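## Task

Rotate the black die until its top face shows the same number as the yellow die's top face, and get it resting entirely on the mat. All other dice must still show the numbers they show now. Every die must lie flat at the end, and none may be held in place by the robot. Release it and move the grippers away before finishing.

## Robot and tools

Robot: two arms called left_arm and right_arm, each with a two-finger gripper. The names are labels only; left_arm sits on the +y side of the scene. Each arm has six joints (waist, shoulder, elbow, forearm roll, wrist pitch, wrist roll) plus the gripper. Small outside tugs may occasionally act on a held part or a loose die.

Scene frame: origin on the table top midway between the arms, +x out over the table, +z up, left_arm toward +y. Result poses use this frame: end_effector_position in metres and end_effector_quat_wxyz, plus linear (m/s) and angular (rad/s) velocities. Printed positions can be off, more so at long reach.

Gripper frame: fingers point along the gripper's +z and close along its y. The reported position is the spot between the pads when closed, roughly 2 cm short of the tips; closing pushes the tips about 10 mm further along +z.

execute_actions(actions): a list of actions run in sequence; an empty list simply returns state and images. Each action is a table of 1 to 15 rows; each row lasts one control step (1/30 s), and if fewer than 15 rows are given the last row repeats to fill 15 steps (0.5 s). Every row is one flat list of 14 numbers, all within [-1, 1], covering both arms even if one is idle: left_arm dx, dy, dz, rx, ry, rz, opening, then right_arm dx, dy, dz, rx, ry, rz, opening. dx..rz are an offset, not a pose: a target relative to where that gripper measured at the start of the action, expressed in the gripper's own axes. Each row is relative to that same start, not to the previous row. Scale: 1.0 equals 0.6 m of translation or 180 degrees of rotation; rx, ry, rz form a single rotation vector. For the first action of a call the start is the last pose any result reported. Opening is absolute, not an offset: +1 fully open (0.084 m), -1 closed.

Per-step clipping: each commanded pose is limited to 70 mm and 16 degrees from the measured pose, then reached by damped inverse kinematics, favouring position over orientation. Large offsets may need several actions; after an action the arm only continues as far as its last clipped pose. "Hand target" lines show what the controller is currently driving toward. Step readings list positions at some steps; HELD with an arm label means that arm's row was partly held back. A "pose unreachable" line means a clearance check altered or blocked that arm's command.

move(target, speed, blocking): target is one 14-number row laid out as above, offsets in gripper axes measured from the pose in the latest result that shows one, same scale; openings absolute and sent at the start. Each gripper travels a straight path toward its target; paths finish together, lasting 0.5 to 10 s (longer ones are cut off short). Rotation takes the shorter way. speed is m/s, 0.002 to 0.5, default 0.25; turning limited to twice that in rad/s. Paths do not avoid obstacles or the other arm, grippers can lag, stray or overshoot speed (especially near full reach). Faster contact and targets deeper past a surface hit and press harder. The "move:" line gives the ending (done, off_target, moving, held, fault), active limits (paced = pose clipped; held = a check blocked some steps, after which the arm may surge) and each gripper's distance to its target. If only one arm is named, the other finished fine. blocking=false returns after 0.5 s while motion continues; check with wait(0), and no execute_actions or move is accepted until a result shows the move ended (or call stop).

wait(seconds): 0 to 10; lets time run with the last commands held; returns early if a running move ends. stop(): brakes a running move; needs room, more when fast; fingers keep moving.

zoom_image(camera, region): camera is cam_left_wrist or cam_right_wrist; region [x0, y0, x1, y1] in pixels, origin top-left, at most 504 by 504. Images are 672x504 from both wrist cameras, left first.

finished_scene(scene): pass the current scene's integer number; irreversible; the result reports success and gives the next task. Before calling it, make sure the dice rest flat on their own and both grippers are open and clear.

Grip: grip_measured uses the same scale as opening. To hold a die, keep commanding an opening clearly under grip_measured; the bigger the gap, the harder the squeeze (about 24 N per pad up to ~6 cm wide). Fast closing can overpress. Re-sending the measured value still squeezes lightly.

Idle arm: in the first call of a reply send it the offset back to where it should be; in later calls send zeros, with its desired opening always.

Cautions: never push or knock anything off the table; avoid arm-to-arm contact; avoid hard contact. If contact torque reaches a joint's limit (waist 47, shoulder 47, elbow 28.2, forearm roll 28.2, wrist pitch 18.8, wrist roll 18.8 N m; held weight counts) the arm backs off, freezes 10 s and drops the rest of the call. Holding loads heats motors: warning at 65 °C, brakes at 80 °C until cool. Torque readings include offsets and noise and are nonzero in free air. Joint ranges (rad): waist and forearm roll and wrist roll ±6.283, shoulder -2.059 to 2.094, elbow -3.927 to 0.192, wrist pitch -1.693 to 3.142. The robot keeps holding its last command while you are composing the next reply.

Each tool is called after ">>>" by a JSON object that holds its "name" and its "arguments".

## Session

>>> {"name": "execute_actions", "arguments": {"actions": []}}

Scene clock: 0.00 s.
left_arm: end_effector_position=(+0.3223, +0.2590, +0.2819) grip_measured=+1.00 end_effector_quat_wxyz=(-0.177, +0.809, +0.463, -0.317) end_effector_velocity=(+0.000, +0.001, +0.000) end_effector_angular_velocity=(+0.001, -0.001, -0.001) | right_arm: end_effector_position=(+0.2198, +0.0366, +0.1533) grip_measured=+1.00 end_effector_quat_wxyz=(-0.197, -0.586, +0.784, -0.061) end_effector_velocity=(+0.000, -0.000, -0.000) end_effector_angular_velocity=(-0.000, +0.001, -0.001)
Joint positions: left_arm=[-0.153  0.122 -1.393 -0.23   1.978 -1.358  0.084] | right_arm=[ 0.881  0.333 -1.38   0.04   1.459  2.884  0.084]
Joint velocities: left_arm=[ 0.    -0.001  0.     0.002 -0.     0.001  0.   ] | right_arm=[-0.001  0.     0.     0.001  0.    -0.     0.   ]
Joint torques (N m, as the arm reports them, + toward a larger angle): no reading
Hand target (left_arm): +0.322, +0.259, +0.282; -0.177, +0.809, +0.463, -0.317
Hand target (right_arm): +0.220, +0.037, +0.153; -0.197, -0.586, +0.784, -0.061

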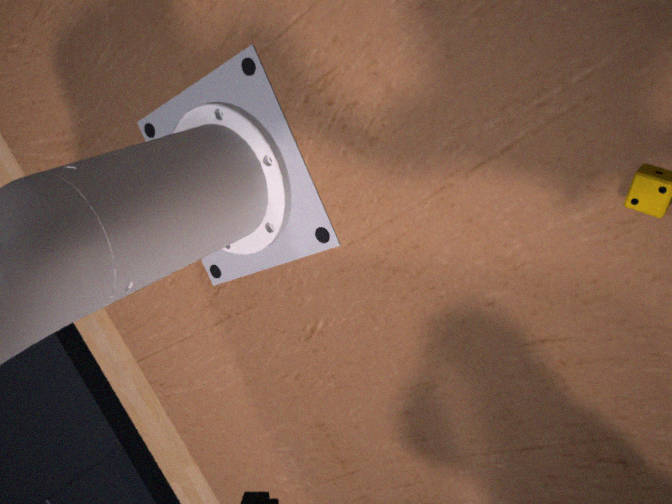

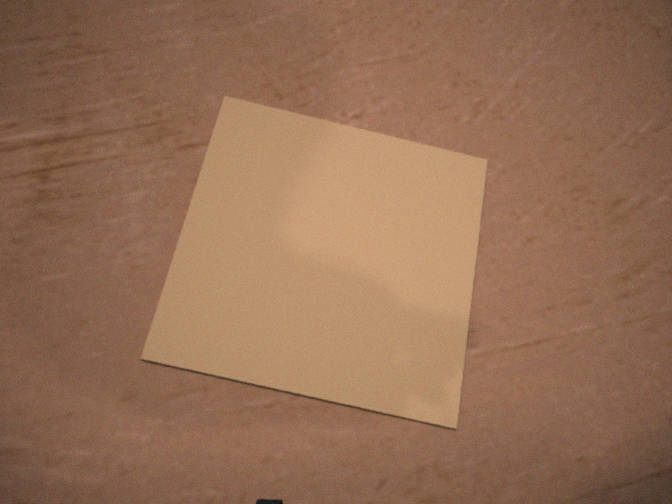

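>>> {"name": "move", "arguments": {"target": [0,0,-0.05,-0.230,0.065,-0.161,1, 0,0,-0.3,0.062,-0.117,-0.090,1], "speed": 0.3}}

Scene clock: 12.33 s.
left_arm: end_effector_position=(+0.3426, +0.2593, +0.3033) grip_measured=+1.00 end_effector_quat_wxyz=(-0.000, +0.707, +0.708, +0.000) end_effector_velocity=(+0.000, +0.000, +0.001) end_effector_angular_velocity=(+0.000, -0.003, +0.002) | right_arm: end_effector_position=(+0.2627, +0.0946, +0.3173) grip_measured=+1.00 end_effector_quat_wxyz=(-0.001, -0.707, +0.707, -0.000) end_effector_velocity=(+0.001, +0.001, +0.004) end_effector_angular_velocity=(+0.008, -0.005, +0.001)
Joint positions: left_arm=[-0.303 -0.428 -0.939  0.     1.368 -2.026  0.084] | right_arm=[ 0.885  0.144 -1.573 -0.     1.43   2.615  0.084]
Joint velocities: left_arm=[-0.    -0.002  0.     0.002 -0.002 -0.003  0.   ] | right_arm=[-0.    -0.002 -0.006 -0.    -0.001 -0.001  0.   ]
Joint torques (N m, as the arm reports them, + toward a larger angle): left_arm=[ -1.72 -12.09 -20.26   0.1   -1.33  -0.3 ] | right_arm=[ -0.18 -26.99 -17.26  -1.27  -1.56  -0.15]
Hand target (left_arm): +0.343, +0.259, +0.304; +0.000, +0.707, +0.708, +0.000
Hand target (right_arm): +0.263, +0.095, +0.318; -0.000, +0.707, -0.707, -0.000
Off the commanded pose (left_arm): 0.001 m, 0 deg.
Off the commanded pose (right_arm): 0.001 m, 0 deg.
move: done

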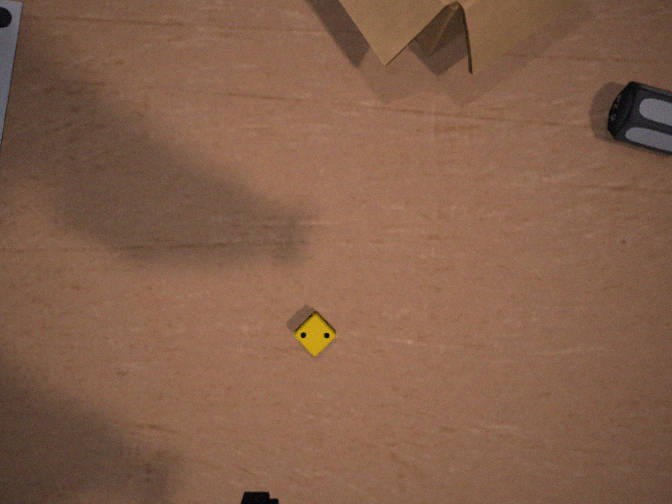

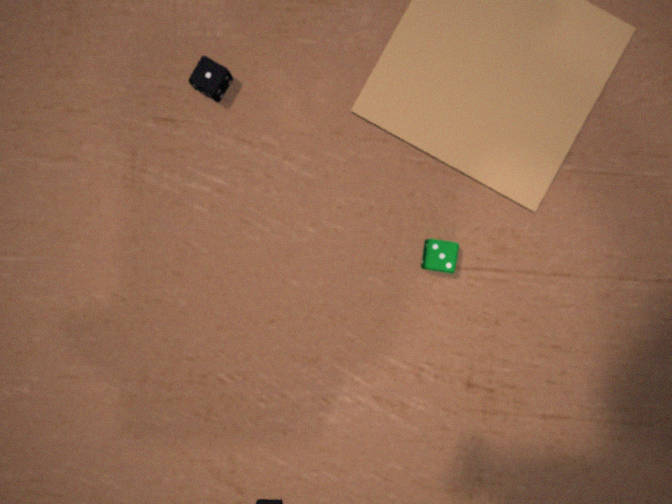

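>>> {"name": "zoom_image", "arguments": {"camera": "cam_right_wrist", "region": [150,30,290,135]}}

>>> {"name": "zoom_image", "arguments": {"camera": "cam_left_wrist", "region": [260,290,372,374]}}

>>> {"name": "move", "arguments": {"target": [0,0,0,0,0,0,1, 0.25,-0.1,0.1,0,0,0,1], "speed": 0.3}}

Region (150, 30, 290, 135) of cam_right_wrist's 672x504 image, scaled by 3.600, with more detail than that image has; it fills the top 378 rows of this view, and the rest is white.

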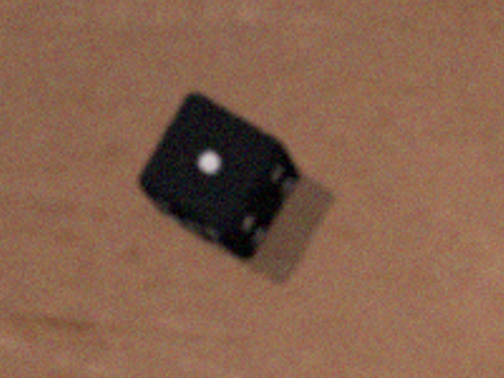

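Region (260, 290, 372, 374) of cam_left_wrist's 672x504 image, scaled by 4.500, with more detail than that image has; it fills the top 378 rows of this view, and the rest is white.

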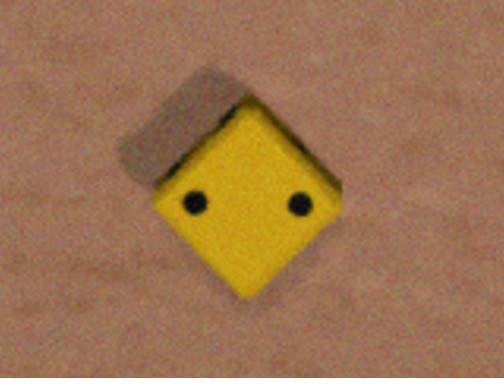

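Scene clock: 17.83 s.
left_arm: end_effector_position=(+0.3426, +0.2593, +0.3033) grip_measured=+1.00 end_effector_quat_wxyz=(-0.000, +0.707, +0.708, +0.000) end_effector_velocity=(-0.000, -0.000, -0.000) end_effector_angular_velocity=(-0.000, +0.000, -0.000) | right_arm: end_effector_position=(+0.3224, -0.0547, +0.2575) grip_measured=+1.00 end_effector_quat_wxyz=(-0.001, -0.707, +0.707, -0.000) end_effector_velocity=(-0.002, -0.001, -0.003) end_effector_angular_velocity=(-0.004, +0.006, +0.003)
Joint positions: left_arm=[-0.303 -0.428 -0.939  0.     1.368 -2.026  0.084] | right_arm=[ 0.592 -0.132 -1.082 -0.001  1.215  2.322  0.084]
Joint velocities: left_arm=[-0.001  0.     0.    -0.     0.    -0.     0.   ] | right_arm=[ 0.    -0.     0.008  0.001 -0.    -0.003 -0.   ]
Joint torques (N m, as the arm reports them, + toward a larger angle): left_arm=[ -1.62 -12.15 -20.23   0.09  -1.36  -0.32] | right_arm=[ -0.5  -19.92 -17.16  -1.25  -1.44   0.06]
Hand target (left_arm): +0.343, +0.259, +0.303; -0.000, +0.707, +0.708, +0.000
Hand target (right_arm): +0.322, -0.055, +0.257; +0.001, +0.707, -0.707, +0.000
Off the commanded pose (left_arm): 0.000 m, 0 deg.
Off the commanded pose (right_arm): 0.001 m, 0 deg.
move: done

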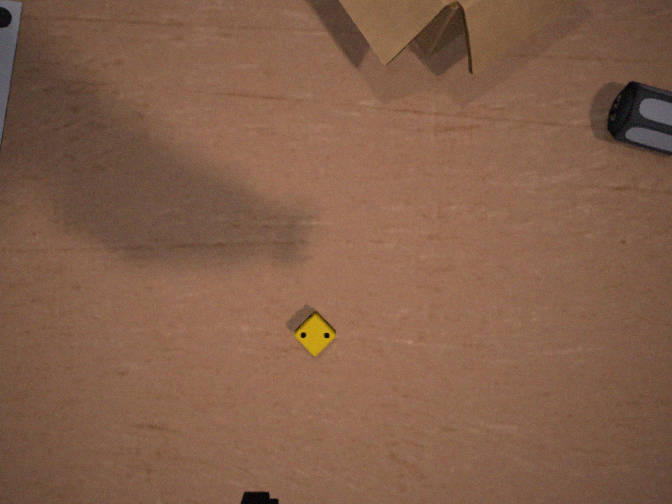

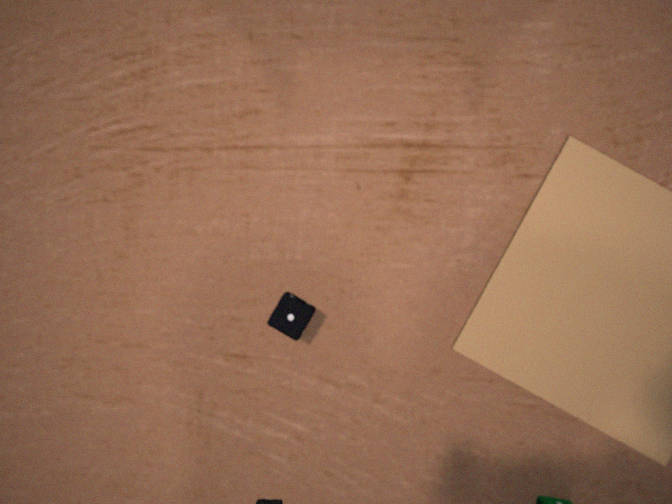

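>>> {"name": "move", "arguments": {"target": [0,0,0,0,0,0,1, 0,0.04,0.2,0,0,0,1], "speed": 0.3}}

>>> {"name": "zoom_image", "arguments": {"camera": "cam_right_wrist", "region": [100,250,400,504]}}

Scene clock: 27.53 s.
left_arm: end_effector_position=(+0.3426, +0.2593, +0.3033) grip_measured=+1.00 end_effector_quat_wxyz=(-0.000, +0.707, +0.708, +0.000) end_effector_velocity=(-0.000, -0.000, +0.000) end_effector_angular_velocity=(+0.001, -0.000, -0.002) | right_arm: end_effector_position=(+0.2985, -0.0540, +0.1383) grip_measured=+1.00 end_effector_quat_wxyz=(+0.000, -0.708, +0.707, -0.000) end_effector_velocity=(-0.004, -0.004, -0.007) end_effector_angular_velocity=(-0.012, +0.012, -0.000)
Joint positions: left_arm=[-0.303 -0.428 -0.939  0.     1.368 -2.026  0.084] | right_arm=[ 0.632 -0.061 -0.8   -0.     0.86   2.36   0.084]
Joint velocities: left_arm=[-0.001 -0.     0.     0.001 -0.     0.001 -0.   ] | right_arm=[ 0.001  0.005  0.012  0.001 -0.     0.    -0.   ]
Joint torques (N m, as the arm reports them, + toward a larger angle): left_arm=[ -1.76 -11.9  -20.22   0.06  -1.4   -0.28] | right_arm=[ -0.12 -20.56 -16.29  -0.84  -1.58  -0.14]
Hand target (left_arm): +0.343, +0.259, +0.303; -0.000, +0.707, +0.708, +0.000
Hand target (right_arm): +0.298, -0.054, +0.138; +0.000, +0.708, -0.707, +0.000
Off the commanded pose (left_arm): 0.000 m, 0 deg.
Off the commanded pose (right_arm): 0.001 m, 0 deg.
move: done

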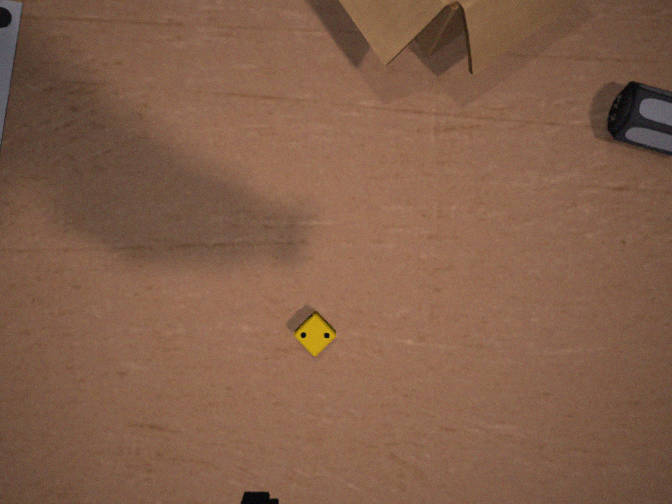

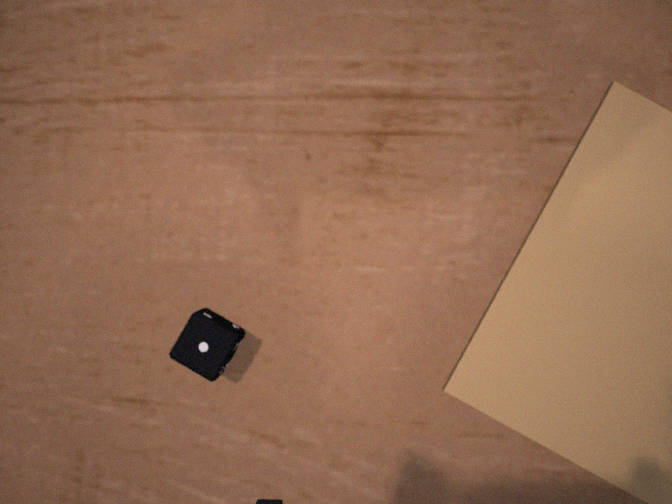

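Region (100, 250, 400, 504) of cam_right_wrist's 672x504 image, scaled by 1.680, with more detail than that image has; it fills the top 427 rows of this view, and the rest is white.

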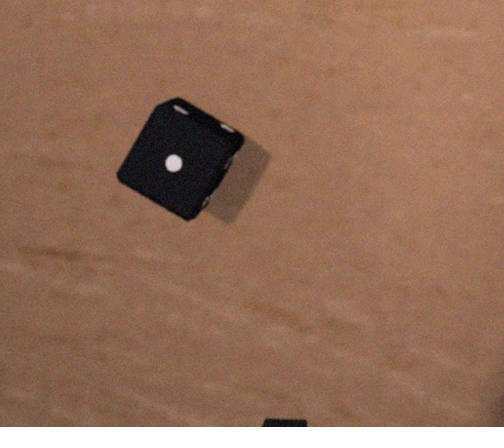

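>>> {"name": "move", "arguments": {"target": [0,0,0,0,0,0,1, -0.04,0.035,0.03,0.194,0,0,1], "speed": 0.3}}

>>> {"name": "zoom_image", "arguments": {"camera": "cam_right_wrist", "region": [200,150,480,360]}}

Scene clock: 35.63 s.
left_arm: end_effector_position=(+0.3426, +0.2593, +0.3033) grip_measured=+1.00 end_effector_quat_wxyz=(-0.000, +0.707, +0.708, +0.000) end_effector_velocity=(-0.000, -0.000, -0.000) end_effector_angular_velocity=(-0.002, +0.001, -0.001) | right_arm: end_effector_position=(+0.2777, -0.0296, +0.1207) grip_measured=+1.00 end_effector_quat_wxyz=(+0.214, -0.674, +0.674, -0.211) end_effector_velocity=(+0.000, -0.000, -0.000) end_effector_angular_velocity=(-0.000, -0.004, -0.001)
Joint positions: left_arm=[-0.303 -0.428 -0.939  0.     1.368 -2.026  0.084] | right_arm=[ 0.87  -0.127 -0.559 -1.039  0.604  3.457  0.084]
Joint velocities: left_arm=[-0.     0.    -0.    -0.002 -0.     0.001  0.   ] | right_arm=[ 0.     0.     0.001 -0.006  0.002  0.007  0.   ]
Joint torques (N m, as the arm reports them, + toward a larger angle): left_arm=[ -2.01 -11.95 -20.33   0.12  -1.38  -0.3 ] | right_arm=[ -0.86 -17.13 -14.49  -0.82  -0.88  -0.08]
Hand target (left_arm): +0.343, +0.259, +0.303; -0.000, +0.707, +0.708, +0.000
Hand target (right_arm): +0.278, -0.030, +0.121; -0.214, +0.675, -0.674, +0.212
Off the commanded pose (left_arm): 0.000 m, 0 deg.
Off the commanded pose (right_arm): 0.001 m, 0 deg.
move: done

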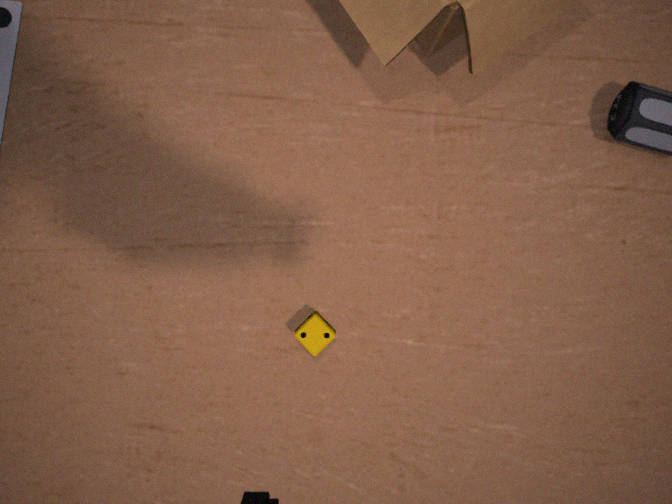

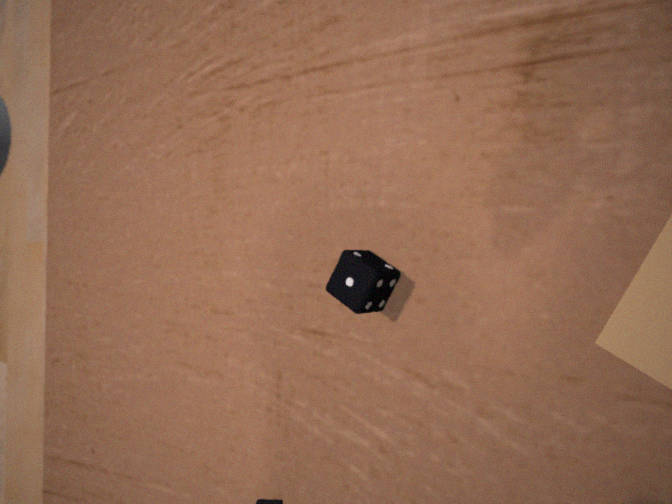

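Region (200, 150, 480, 360) of cam_right_wrist's 672x504 image, scaled by 1.800, with more detail than that image has; it fills the top 378 rows of this view, and the rest is white.

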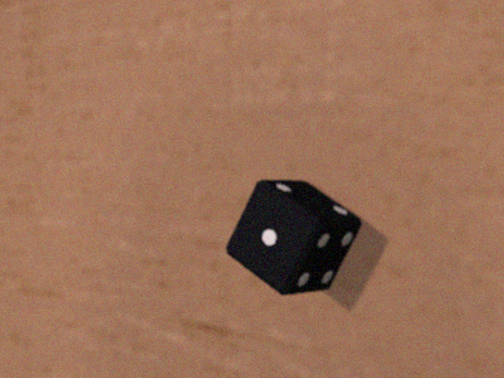

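>>> {"name": "move", "arguments": {"target": [0,0,0,0,0,0,1, 0.075,-0.077,0.094,-0.194,0,0,1], "speed": 0.3}}

>>> {"name": "move", "arguments": {"target": [0,0,0,0,0,0,1, 0,0,0.07,0,0,0.161,1], "speed": 0.3}}

Scene clock: 49.53 s.
left_arm: end_effector_position=(+0.3426, +0.2593, +0.3033) grip_measured=+1.00 end_effector_quat_wxyz=(-0.000, +0.707, +0.708, +0.000) end_effector_velocity=(-0.000, -0.000, -0.000) end_effector_angular_velocity=(+0.000, +0.000, -0.000) | right_arm: end_effector_position=(+0.3475, -0.0748, +0.1005) grip_measured=+1.00 end_effector_quat_wxyz=(+0.000, -0.708, +0.707, +0.000) end_effector_velocity=(+0.001, +0.001, +0.001) end_effector_angular_velocity=(+0.002, +0.000, +0.000)
Joint positions: left_arm=[-0.303 -0.428 -0.939  0.     1.368 -2.026  0.084] | right_arm=[ 0.52   0.081 -0.843  0.     0.761  2.248  0.084]
Joint velocities: left_arm=[-0.  0. -0.  0. -0. -0.  0.] | right_arm=[-0.001  0.001 -0.004  0.003  0.002 -0.003  0.   ]
Joint torques (N m, as the arm reports them, + toward a larger angle): left_arm=[ -1.71 -11.9  -20.21   0.    -1.38  -0.32] | right_arm=[ -0.3  -22.97 -14.92  -1.24  -1.6   -0.18]
Hand target (left_arm): +0.343, +0.259, +0.303; -0.000, +0.707, +0.708, +0.000
Hand target (right_arm): +0.348, -0.075, +0.101; -0.000, +0.707, -0.707, -0.000
Off the commanded pose (left_arm): 0.000 m, 0 deg.
Off the commanded pose (right_arm): 0.001 m, 0 deg.
move: done

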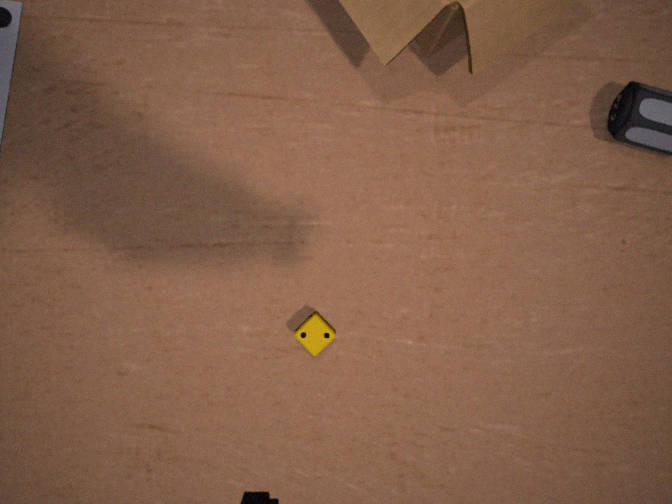

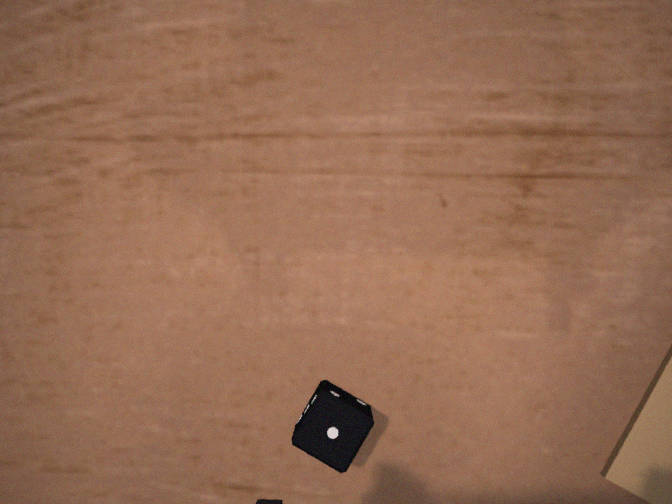

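Scene clock: 50.77 s.
left_arm: end_effector_position=(+0.3426, +0.2593, +0.3033) grip_measured=+1.00 end_effector_quat_wxyz=(-0.000, +0.707, +0.708, +0.000) end_effector_velocity=(-0.000, -0.000, +0.000) end_effector_angular_velocity=(-0.000, +0.000, -0.002) | right_arm: end_effector_position=(+0.3476, -0.0745, +0.0588) grip_measured=+1.00 end_effector_quat_wxyz=(+0.001, -0.509, +0.861, +0.000) end_effector_velocity=(-0.001, -0.001, -0.001) end_effector_angular_velocity=(-0.002, +0.003, -0.003)
Joint positions: left_arm=[-0.303 -0.428 -0.939  0.     1.368 -2.026  0.084] | right_arm=[ 0.521  0.173 -0.815  0.001  0.641  2.753  0.084]
Joint velocities: left_arm=[-0.     0.    -0.    -0.    -0.     0.002 -0.   ] | right_arm=[ 0.     0.001  0.002 -0.     0.001  0.003 -0.   ]
Joint torques (N m, as the arm reports them, + toward a larger angle): left_arm=[ -1.65 -12.02 -20.2    0.17  -1.35  -0.38] | right_arm=[ -0.18 -23.82 -14.12  -0.86  -1.48  -0.08]
Hand target (left_arm): +0.343, +0.259, +0.303; -0.000, +0.707, +0.708, +0.000
Hand target (right_arm): +0.347, -0.075, +0.059; +0.000, -0.508, +0.861, +0.000
Off the commanded pose (left_arm): 0.000 m, 0 deg.
Off the commanded pose (right_arm): 0.000 m, 0 deg.
move: done

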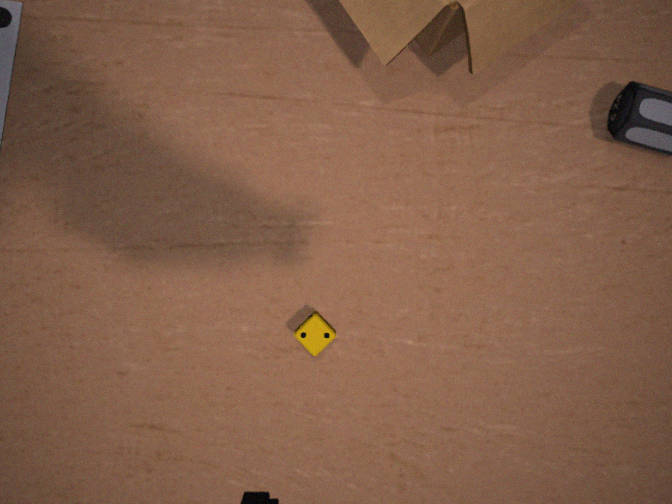

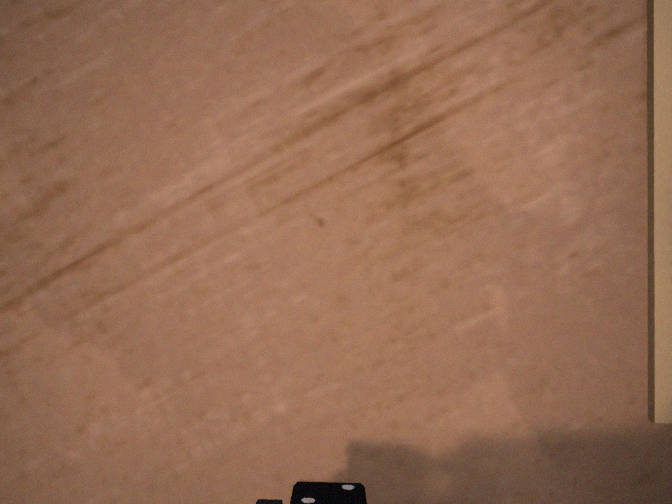

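>>> {"name": "zoom_image", "arguments": {"camera": "cam_right_wrist", "region": [230,430,430,504]}}

>>> {"name": "move", "arguments": {"target": [0,0,0,0,0,0,1, -0.05,0,-0.05,0,0,0,1]}}

Region (230, 430, 430, 504) of cam_right_wrist's 672x504 image, scaled by 2.520, with more detail than that image has; it fills the top 186 rows of this view, and the rest is white.

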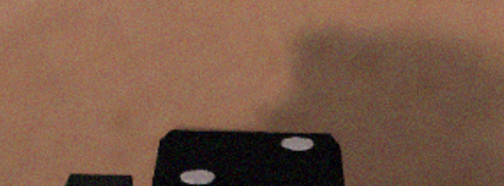

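Scene clock: 57.07 s.
left_arm: end_effector_position=(+0.3426, +0.2593, +0.3033) grip_measured=+1.00 end_effector_quat_wxyz=(-0.000, +0.707, +0.708, +0.000) end_effector_velocity=(+0.000, +0.001, +0.000) end_effector_angular_velocity=(+0.000, -0.000, +0.002) | right_arm: end_effector_position=(+0.3617, -0.0488, +0.0883) grip_measured=+1.00 end_effector_quat_wxyz=(-0.000, -0.508, +0.861, +0.000) end_effector_velocity=(-0.001, -0.001, -0.001) end_effector_angular_velocity=(-0.004, +0.005, -0.001)
Joint positions: left_arm=[-0.303 -0.428 -0.939  0.     1.368 -2.026  0.084] | right_arm=[ 0.544  0.188 -0.941  0.     0.754  2.778  0.084]
Joint velocities: left_arm=[ 0.002 -0.    -0.     0.     0.    -0.    -0.   ] | right_arm=[-0.001  0.002  0.     0.     0.004  0.    -0.   ]
Joint torques (N m, as the arm reports them, + toward a larger angle): left_arm=[ -1.7  -11.92 -20.18   0.01  -1.33  -0.33] | right_arm=[ -0.67 -25.38 -15.26  -0.83  -1.67  -0.12]
Hand target (left_arm): +0.343, +0.259, +0.303; -0.000, +0.707, +0.708, +0.000
Hand target (right_arm): +0.362, -0.048, +0.089; +0.001, -0.508, +0.861, +0.000
Off the commanded pose (left_arm): 0.000 m, 0 deg.
Off the commanded pose (right_arm): 0.001 m, 0 deg.
move: done

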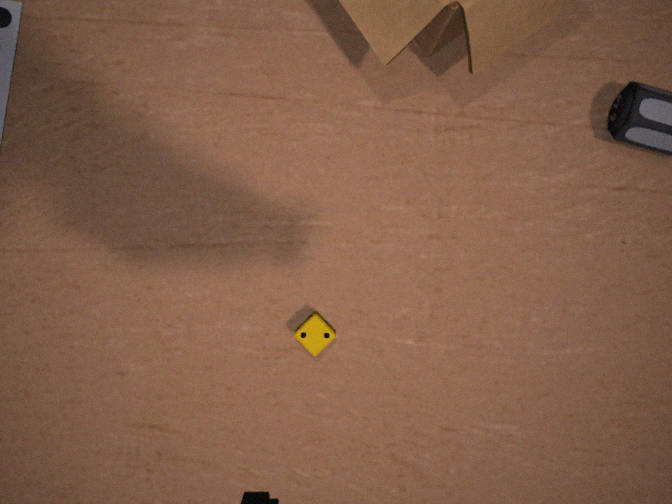

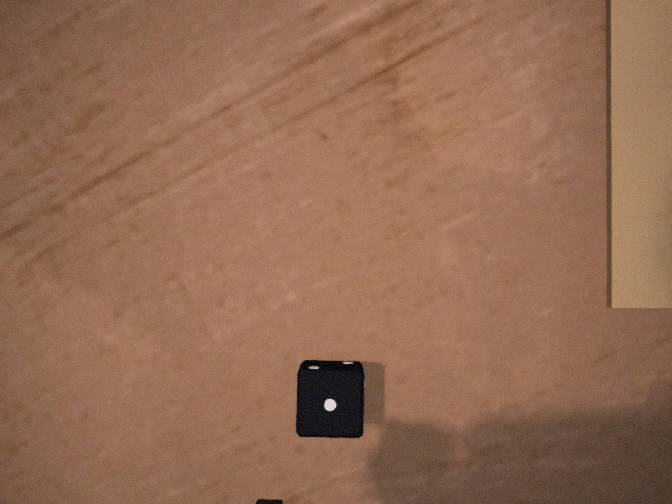

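>>> {"name": "move", "arguments": {"target": [-0.28,0,0.17,0,-0.25,0,1, -0.045,0,0.03,0,0,0,1], "speed": 0.3}}

Scene clock: 71.13 s.
left_arm: end_effector_position=(+0.3431, +0.0903, +0.2023) grip_measured=+1.00 end_effector_quat_wxyz=(+0.272, +0.654, +0.652, -0.271) end_effector_velocity=(-0.001, +0.000, -0.002) end_effector_angular_velocity=(-0.001, +0.004, -0.001) | right_arm: end_effector_position=(+0.3748, -0.0251, +0.0704) grip_measured=+1.00 end_effector_quat_wxyz=(+0.000, -0.508, +0.861, +0.000) end_effector_velocity=(-0.000, -0.000, -0.001) end_effector_angular_velocity=(-0.001, +0.001, -0.000)
Joint positions: left_arm=[-0.425 -0.238 -0.628 -1.12   0.721 -1.314  0.084] | right_arm=[ 0.564  0.297 -1.034  0.     0.737  2.797  0.084]
Joint velocities: left_arm=[-0.001  0.002  0.003 -0.006  0.001  0.006 -0.   ] | right_arm=[ 0.     0.001  0.001 -0.     0.     0.     0.   ]
Joint torques (N m, as the arm reports them, + toward a larger angle): left_arm=[ -1.78 -15.01 -19.01   0.16  -0.48  -0.32] | right_arm=[ -0.39 -27.78 -14.88  -0.95  -1.64   0.04]
Hand target (left_arm): +0.343, +0.090, +0.202; +0.271, +0.654, +0.652, -0.271
Hand target (right_arm): +0.375, -0.025, +0.070; +0.000, -0.508, +0.861, +0.000
Off the commanded pose (left_arm): 0.001 m, 0 deg.
Off the commanded pose (right_arm): 0.000 m, 0 deg.
move: done

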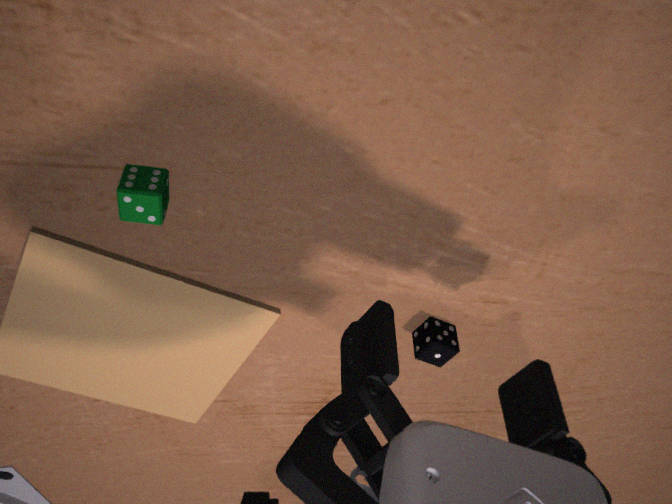

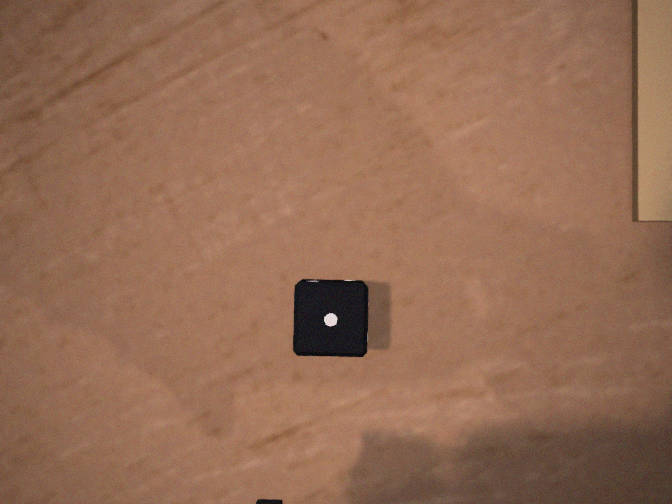

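>>> {"name": "move", "arguments": {"target": [0,0,0,0,0,0,1, 0.087,0,0.04,0,0,0,1]}}

>>> {"name": "zoom_image", "arguments": {"camera": "cam_left_wrist", "region": [260,250,600,504]}}

Scene clock: 76.37 s.
left_arm: end_effector_position=(+0.3431, +0.0903, +0.2023) grip_measured=+1.00 end_effector_quat_wxyz=(+0.272, +0.654, +0.652, -0.271) end_effector_velocity=(+0.000, -0.000, +0.000) end_effector_angular_velocity=(-0.001, +0.001, +0.001) | right_arm: end_effector_position=(+0.3500, -0.0701, +0.0468) grip_measured=+1.00 end_effector_quat_wxyz=(+0.001, -0.509, +0.861, +0.000) end_effector_velocity=(-0.000, -0.001, -0.001) end_effector_angular_velocity=(-0.000, +0.000, -0.001)
Joint positions: left_arm=[-0.425 -0.238 -0.628 -1.12   0.721 -1.314  0.084] | right_arm=[ 0.525  0.215 -0.828  0.001  0.612  2.757  0.084]
Joint velocities: left_arm=[ 0.     0.     0.    -0.002  0.    -0.    -0.   ] | right_arm=[-0.001 -0.001  0.003  0.    -0.002 -0.    -0.   ]
Joint torques (N m, as the arm reports them, + toward a larger angle): left_arm=[ -1.82 -14.85 -19.14  -0.01  -0.43  -0.38] | right_arm=[ -0.74 -23.94 -13.61  -0.71  -1.51  -0.13]
Hand target (left_arm): +0.343, +0.090, +0.202; +0.272, +0.654, +0.652, -0.271
Hand target (right_arm): +0.349, -0.071, +0.046; -0.000, -0.509, +0.861, +0.000
Off the commanded pose (left_arm): 0.000 m, 0 deg.
Off the commanded pose (right_arm): 0.001 m, 0 deg.
move: done

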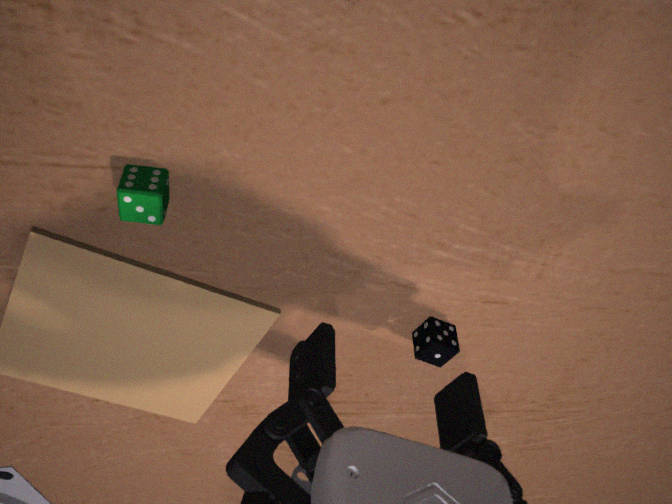

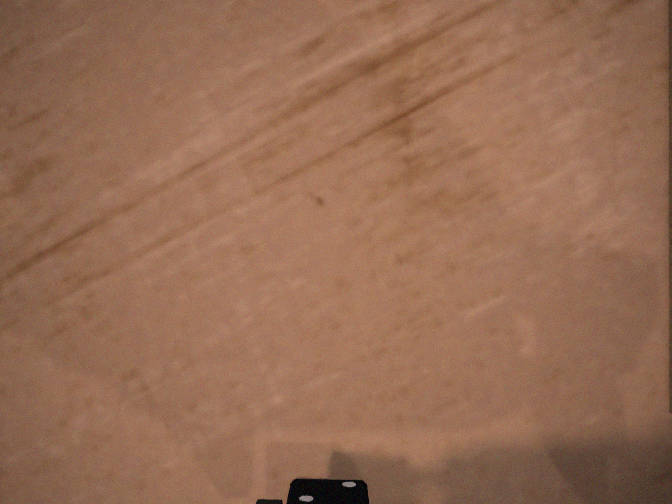

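Region (260, 250, 600, 504) of cam_left_wrist's 672x504 image, scaled by 1.482, with more detail than that image has; it fills the top 377 rows of this view, and the rest is white.

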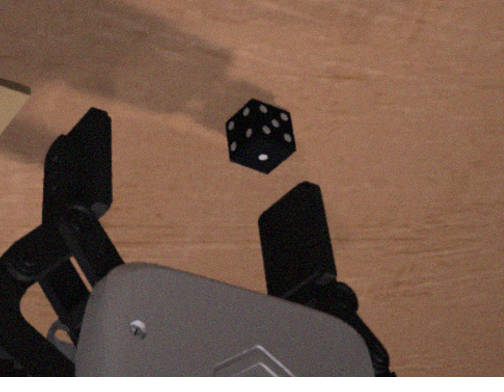

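>>> {"name": "move", "arguments": {"target": [0,0,0,0,0,0,1, -0.008,-0.058,0.02,0,0,0,1]}}

Scene clock: 82.40 s.
left_arm: end_effector_position=(+0.3431, +0.0903, +0.2023) grip_measured=+1.00 end_effector_quat_wxyz=(+0.272, +0.654, +0.652, -0.271) end_effector_velocity=(-0.000, -0.000, +0.000) end_effector_angular_velocity=(-0.000, +0.001, -0.000) | right_arm: end_effector_position=(+0.3826, -0.0826, +0.0349) grip_measured=+1.00 end_effector_quat_wxyz=(+0.001, -0.509, +0.861, +0.000) end_effector_velocity=(-0.001, +0.000, -0.000) end_effector_angular_velocity=(-0.001, +0.001, +0.003)
Joint positions: left_arm=[-0.425 -0.238 -0.628 -1.12   0.721 -1.314  0.084] | right_arm=[ 0.46   0.293 -0.898  0.001  0.603  2.692  0.084]
Joint velocities: left_arm=[-0.001  0.    -0.    -0.     0.    -0.001 -0.   ] | right_arm=[ 0.002  0.     0.001  0.     0.    -0.002  0.   ]
Joint torques (N m, as the arm reports them, + toward a larger angle): left_arm=[ -1.9  -14.93 -19.02   0.13  -0.58  -0.34] | right_arm=[ -0.35 -26.19 -13.88  -1.11  -1.19  -0.25]
Hand target (left_arm): +0.343, +0.090, +0.202; +0.272, +0.654, +0.652, -0.271
Hand target (right_arm): +0.383, -0.083, +0.035; +0.001, -0.509, +0.861, +0.000
Off the commanded pose (left_arm): 0.000 m, 0 deg.
Off the commanded pose (right_arm): 0.000 m, 0 deg.
move: done

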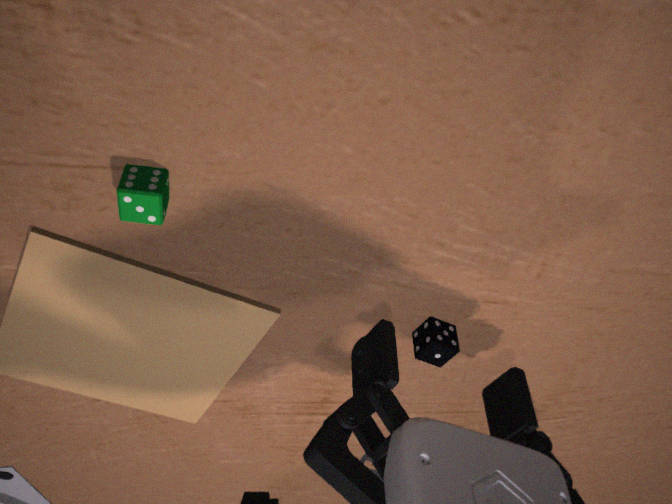

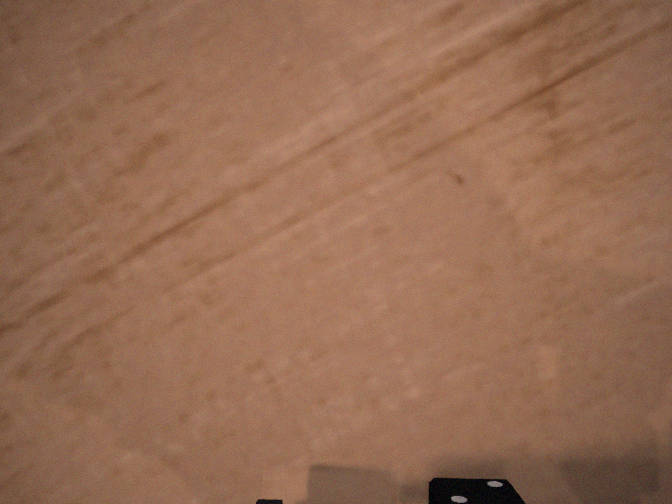

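>>> {"name": "move", "arguments": {"target": [0,0,0,0,0,0,1, 0.015,0,-0.025,0,-0.25,0,1]}}

>>> {"name": "move", "arguments": {"target": [0,0,0,0,0,0,1, 0.03,0,0.03,0,0,0,1], "speed": 0.05}}

>>> {"name": "zoom_image", "arguments": {"camera": "cam_left_wrist", "region": [300,250,600,475]}}

Scene clock: 92.67 s.
left_arm: end_effector_position=(+0.3431, +0.0903, +0.2023) grip_measured=+1.00 end_effector_quat_wxyz=(+0.272, +0.654, +0.652, -0.271) end_effector_velocity=(+0.000, +0.000, +0.000) end_effector_angular_velocity=(-0.000, +0.000, +0.001) | right_arm: end_effector_position=(+0.3784, -0.0898, +0.0502) grip_measured=+1.00 end_effector_quat_wxyz=(+0.330, -0.470, +0.795, +0.196) end_effector_velocity=(+0.001, -0.000, +0.000) end_effector_angular_velocity=(+0.003, -0.005, -0.002)
Joint positions: left_arm=[-0.425 -0.238 -0.628 -1.12   0.721 -1.314  0.084] | right_arm=[ 0.386  0.151 -0.631  2.122  0.431  0.59   0.084]
Joint velocities: left_arm=[ 0.001  0.    -0.    -0.     0.    -0.    -0.   ] | right_arm=[-0.002 -0.     0.     0.011  0.003 -0.012 -0.   ]
Joint torques (N m, as the arm reports them, + toward a larger angle): left_arm=[ -1.79 -15.05 -19.02   0.07  -0.51  -0.38] | right_arm=[ -0.2  -20.15 -11.26  -1.27   0.12  -0.02]
Hand target (left_arm): +0.343, +0.090, +0.202; +0.272, +0.654, +0.652, -0.271
Hand target (right_arm): +0.378, -0.090, +0.050; +0.330, -0.470, +0.795, +0.196
Off the commanded pose (left_arm): 0.000 m, 0 deg.
Off the commanded pose (right_arm): 0.001 m, 0 deg.
move: done

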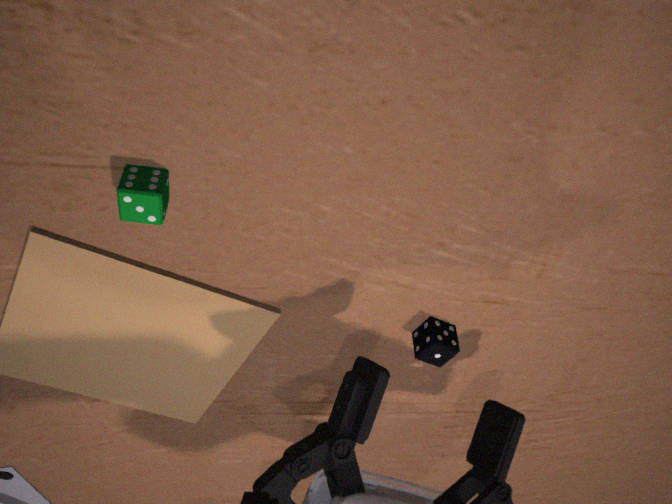

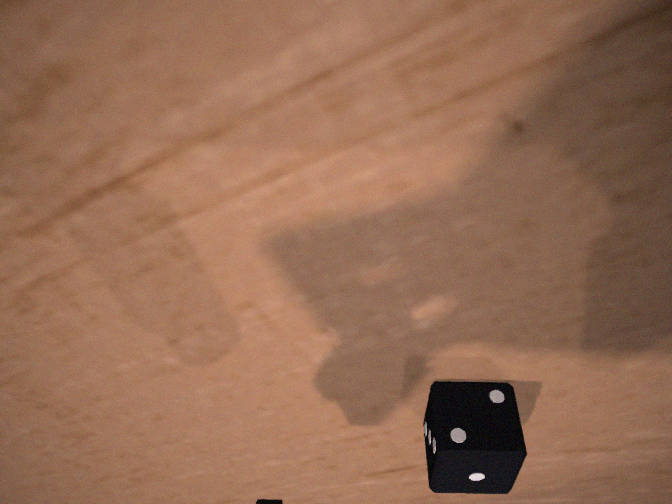

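Scene clock: 93.43 s.
left_arm: end_effector_position=(+0.3431, +0.0903, +0.2023) grip_measured=+1.00 end_effector_quat_wxyz=(+0.272, +0.654, +0.652, -0.271) end_effector_velocity=(+0.000, +0.000, +0.000) end_effector_angular_velocity=(+0.000, -0.001, -0.001) | right_arm: end_effector_position=(+0.3785, -0.0896, +0.0249) grip_measured=+1.00 end_effector_quat_wxyz=(+0.330, -0.470, +0.794, +0.196) end_effector_velocity=(+0.001, +0.002, +0.002) end_effector_angular_velocity=(+0.004, -0.005, +0.002)
Joint positions: left_arm=[-0.425 -0.238 -0.628 -1.12   0.721 -1.314  0.084] | right_arm=[ 0.373  0.236 -0.656  2.207  0.47   0.482  0.084]
Joint velocities: left_arm=[ 0.    -0.    -0.     0.001  0.     0.     0.   ] | right_arm=[ 0.001 -0.002 -0.002  0.003  0.002 -0.004 -0.   ]
Joint torques (N m, as the arm reports them, + toward a larger angle): left_arm=[ -1.71 -14.9  -18.97   0.09  -0.47  -0.3 ] | right_arm=[ -0.49 -21.1   -9.95  -0.77   0.23  -0.02]
Hand target (left_arm): +0.343, +0.090, +0.202; +0.272, +0.654, +0.652, -0.271
Hand target (right_arm): +0.378, -0.090, +0.025; +0.330, -0.470, +0.795, +0.196
Off the commanded pose (left_arm): 0.000 m, 0 deg.
Off the commanded pose (right_arm): 0.000 m, 0 deg.
move: done

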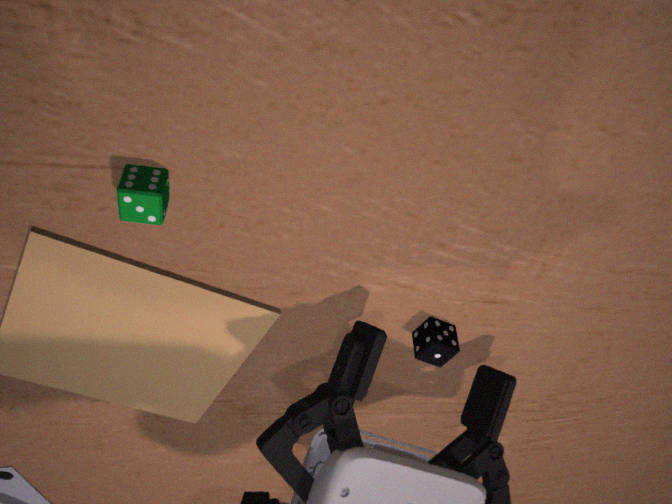

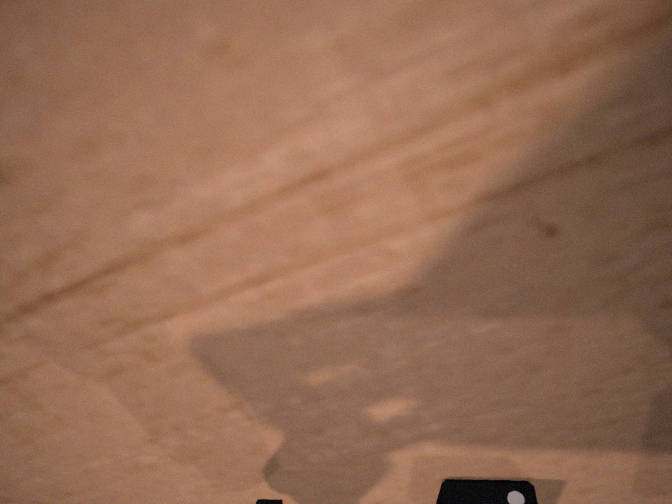

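Region (300, 250, 600, 475) of cam_left_wrist's 672x504 image, scaled by 1.680, with more detail than that image has; it fills the top 378 rows of this view, and the rest is white.

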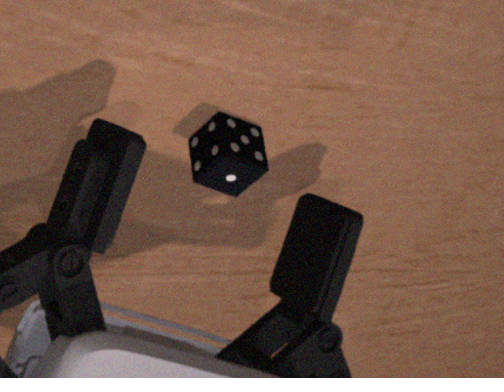

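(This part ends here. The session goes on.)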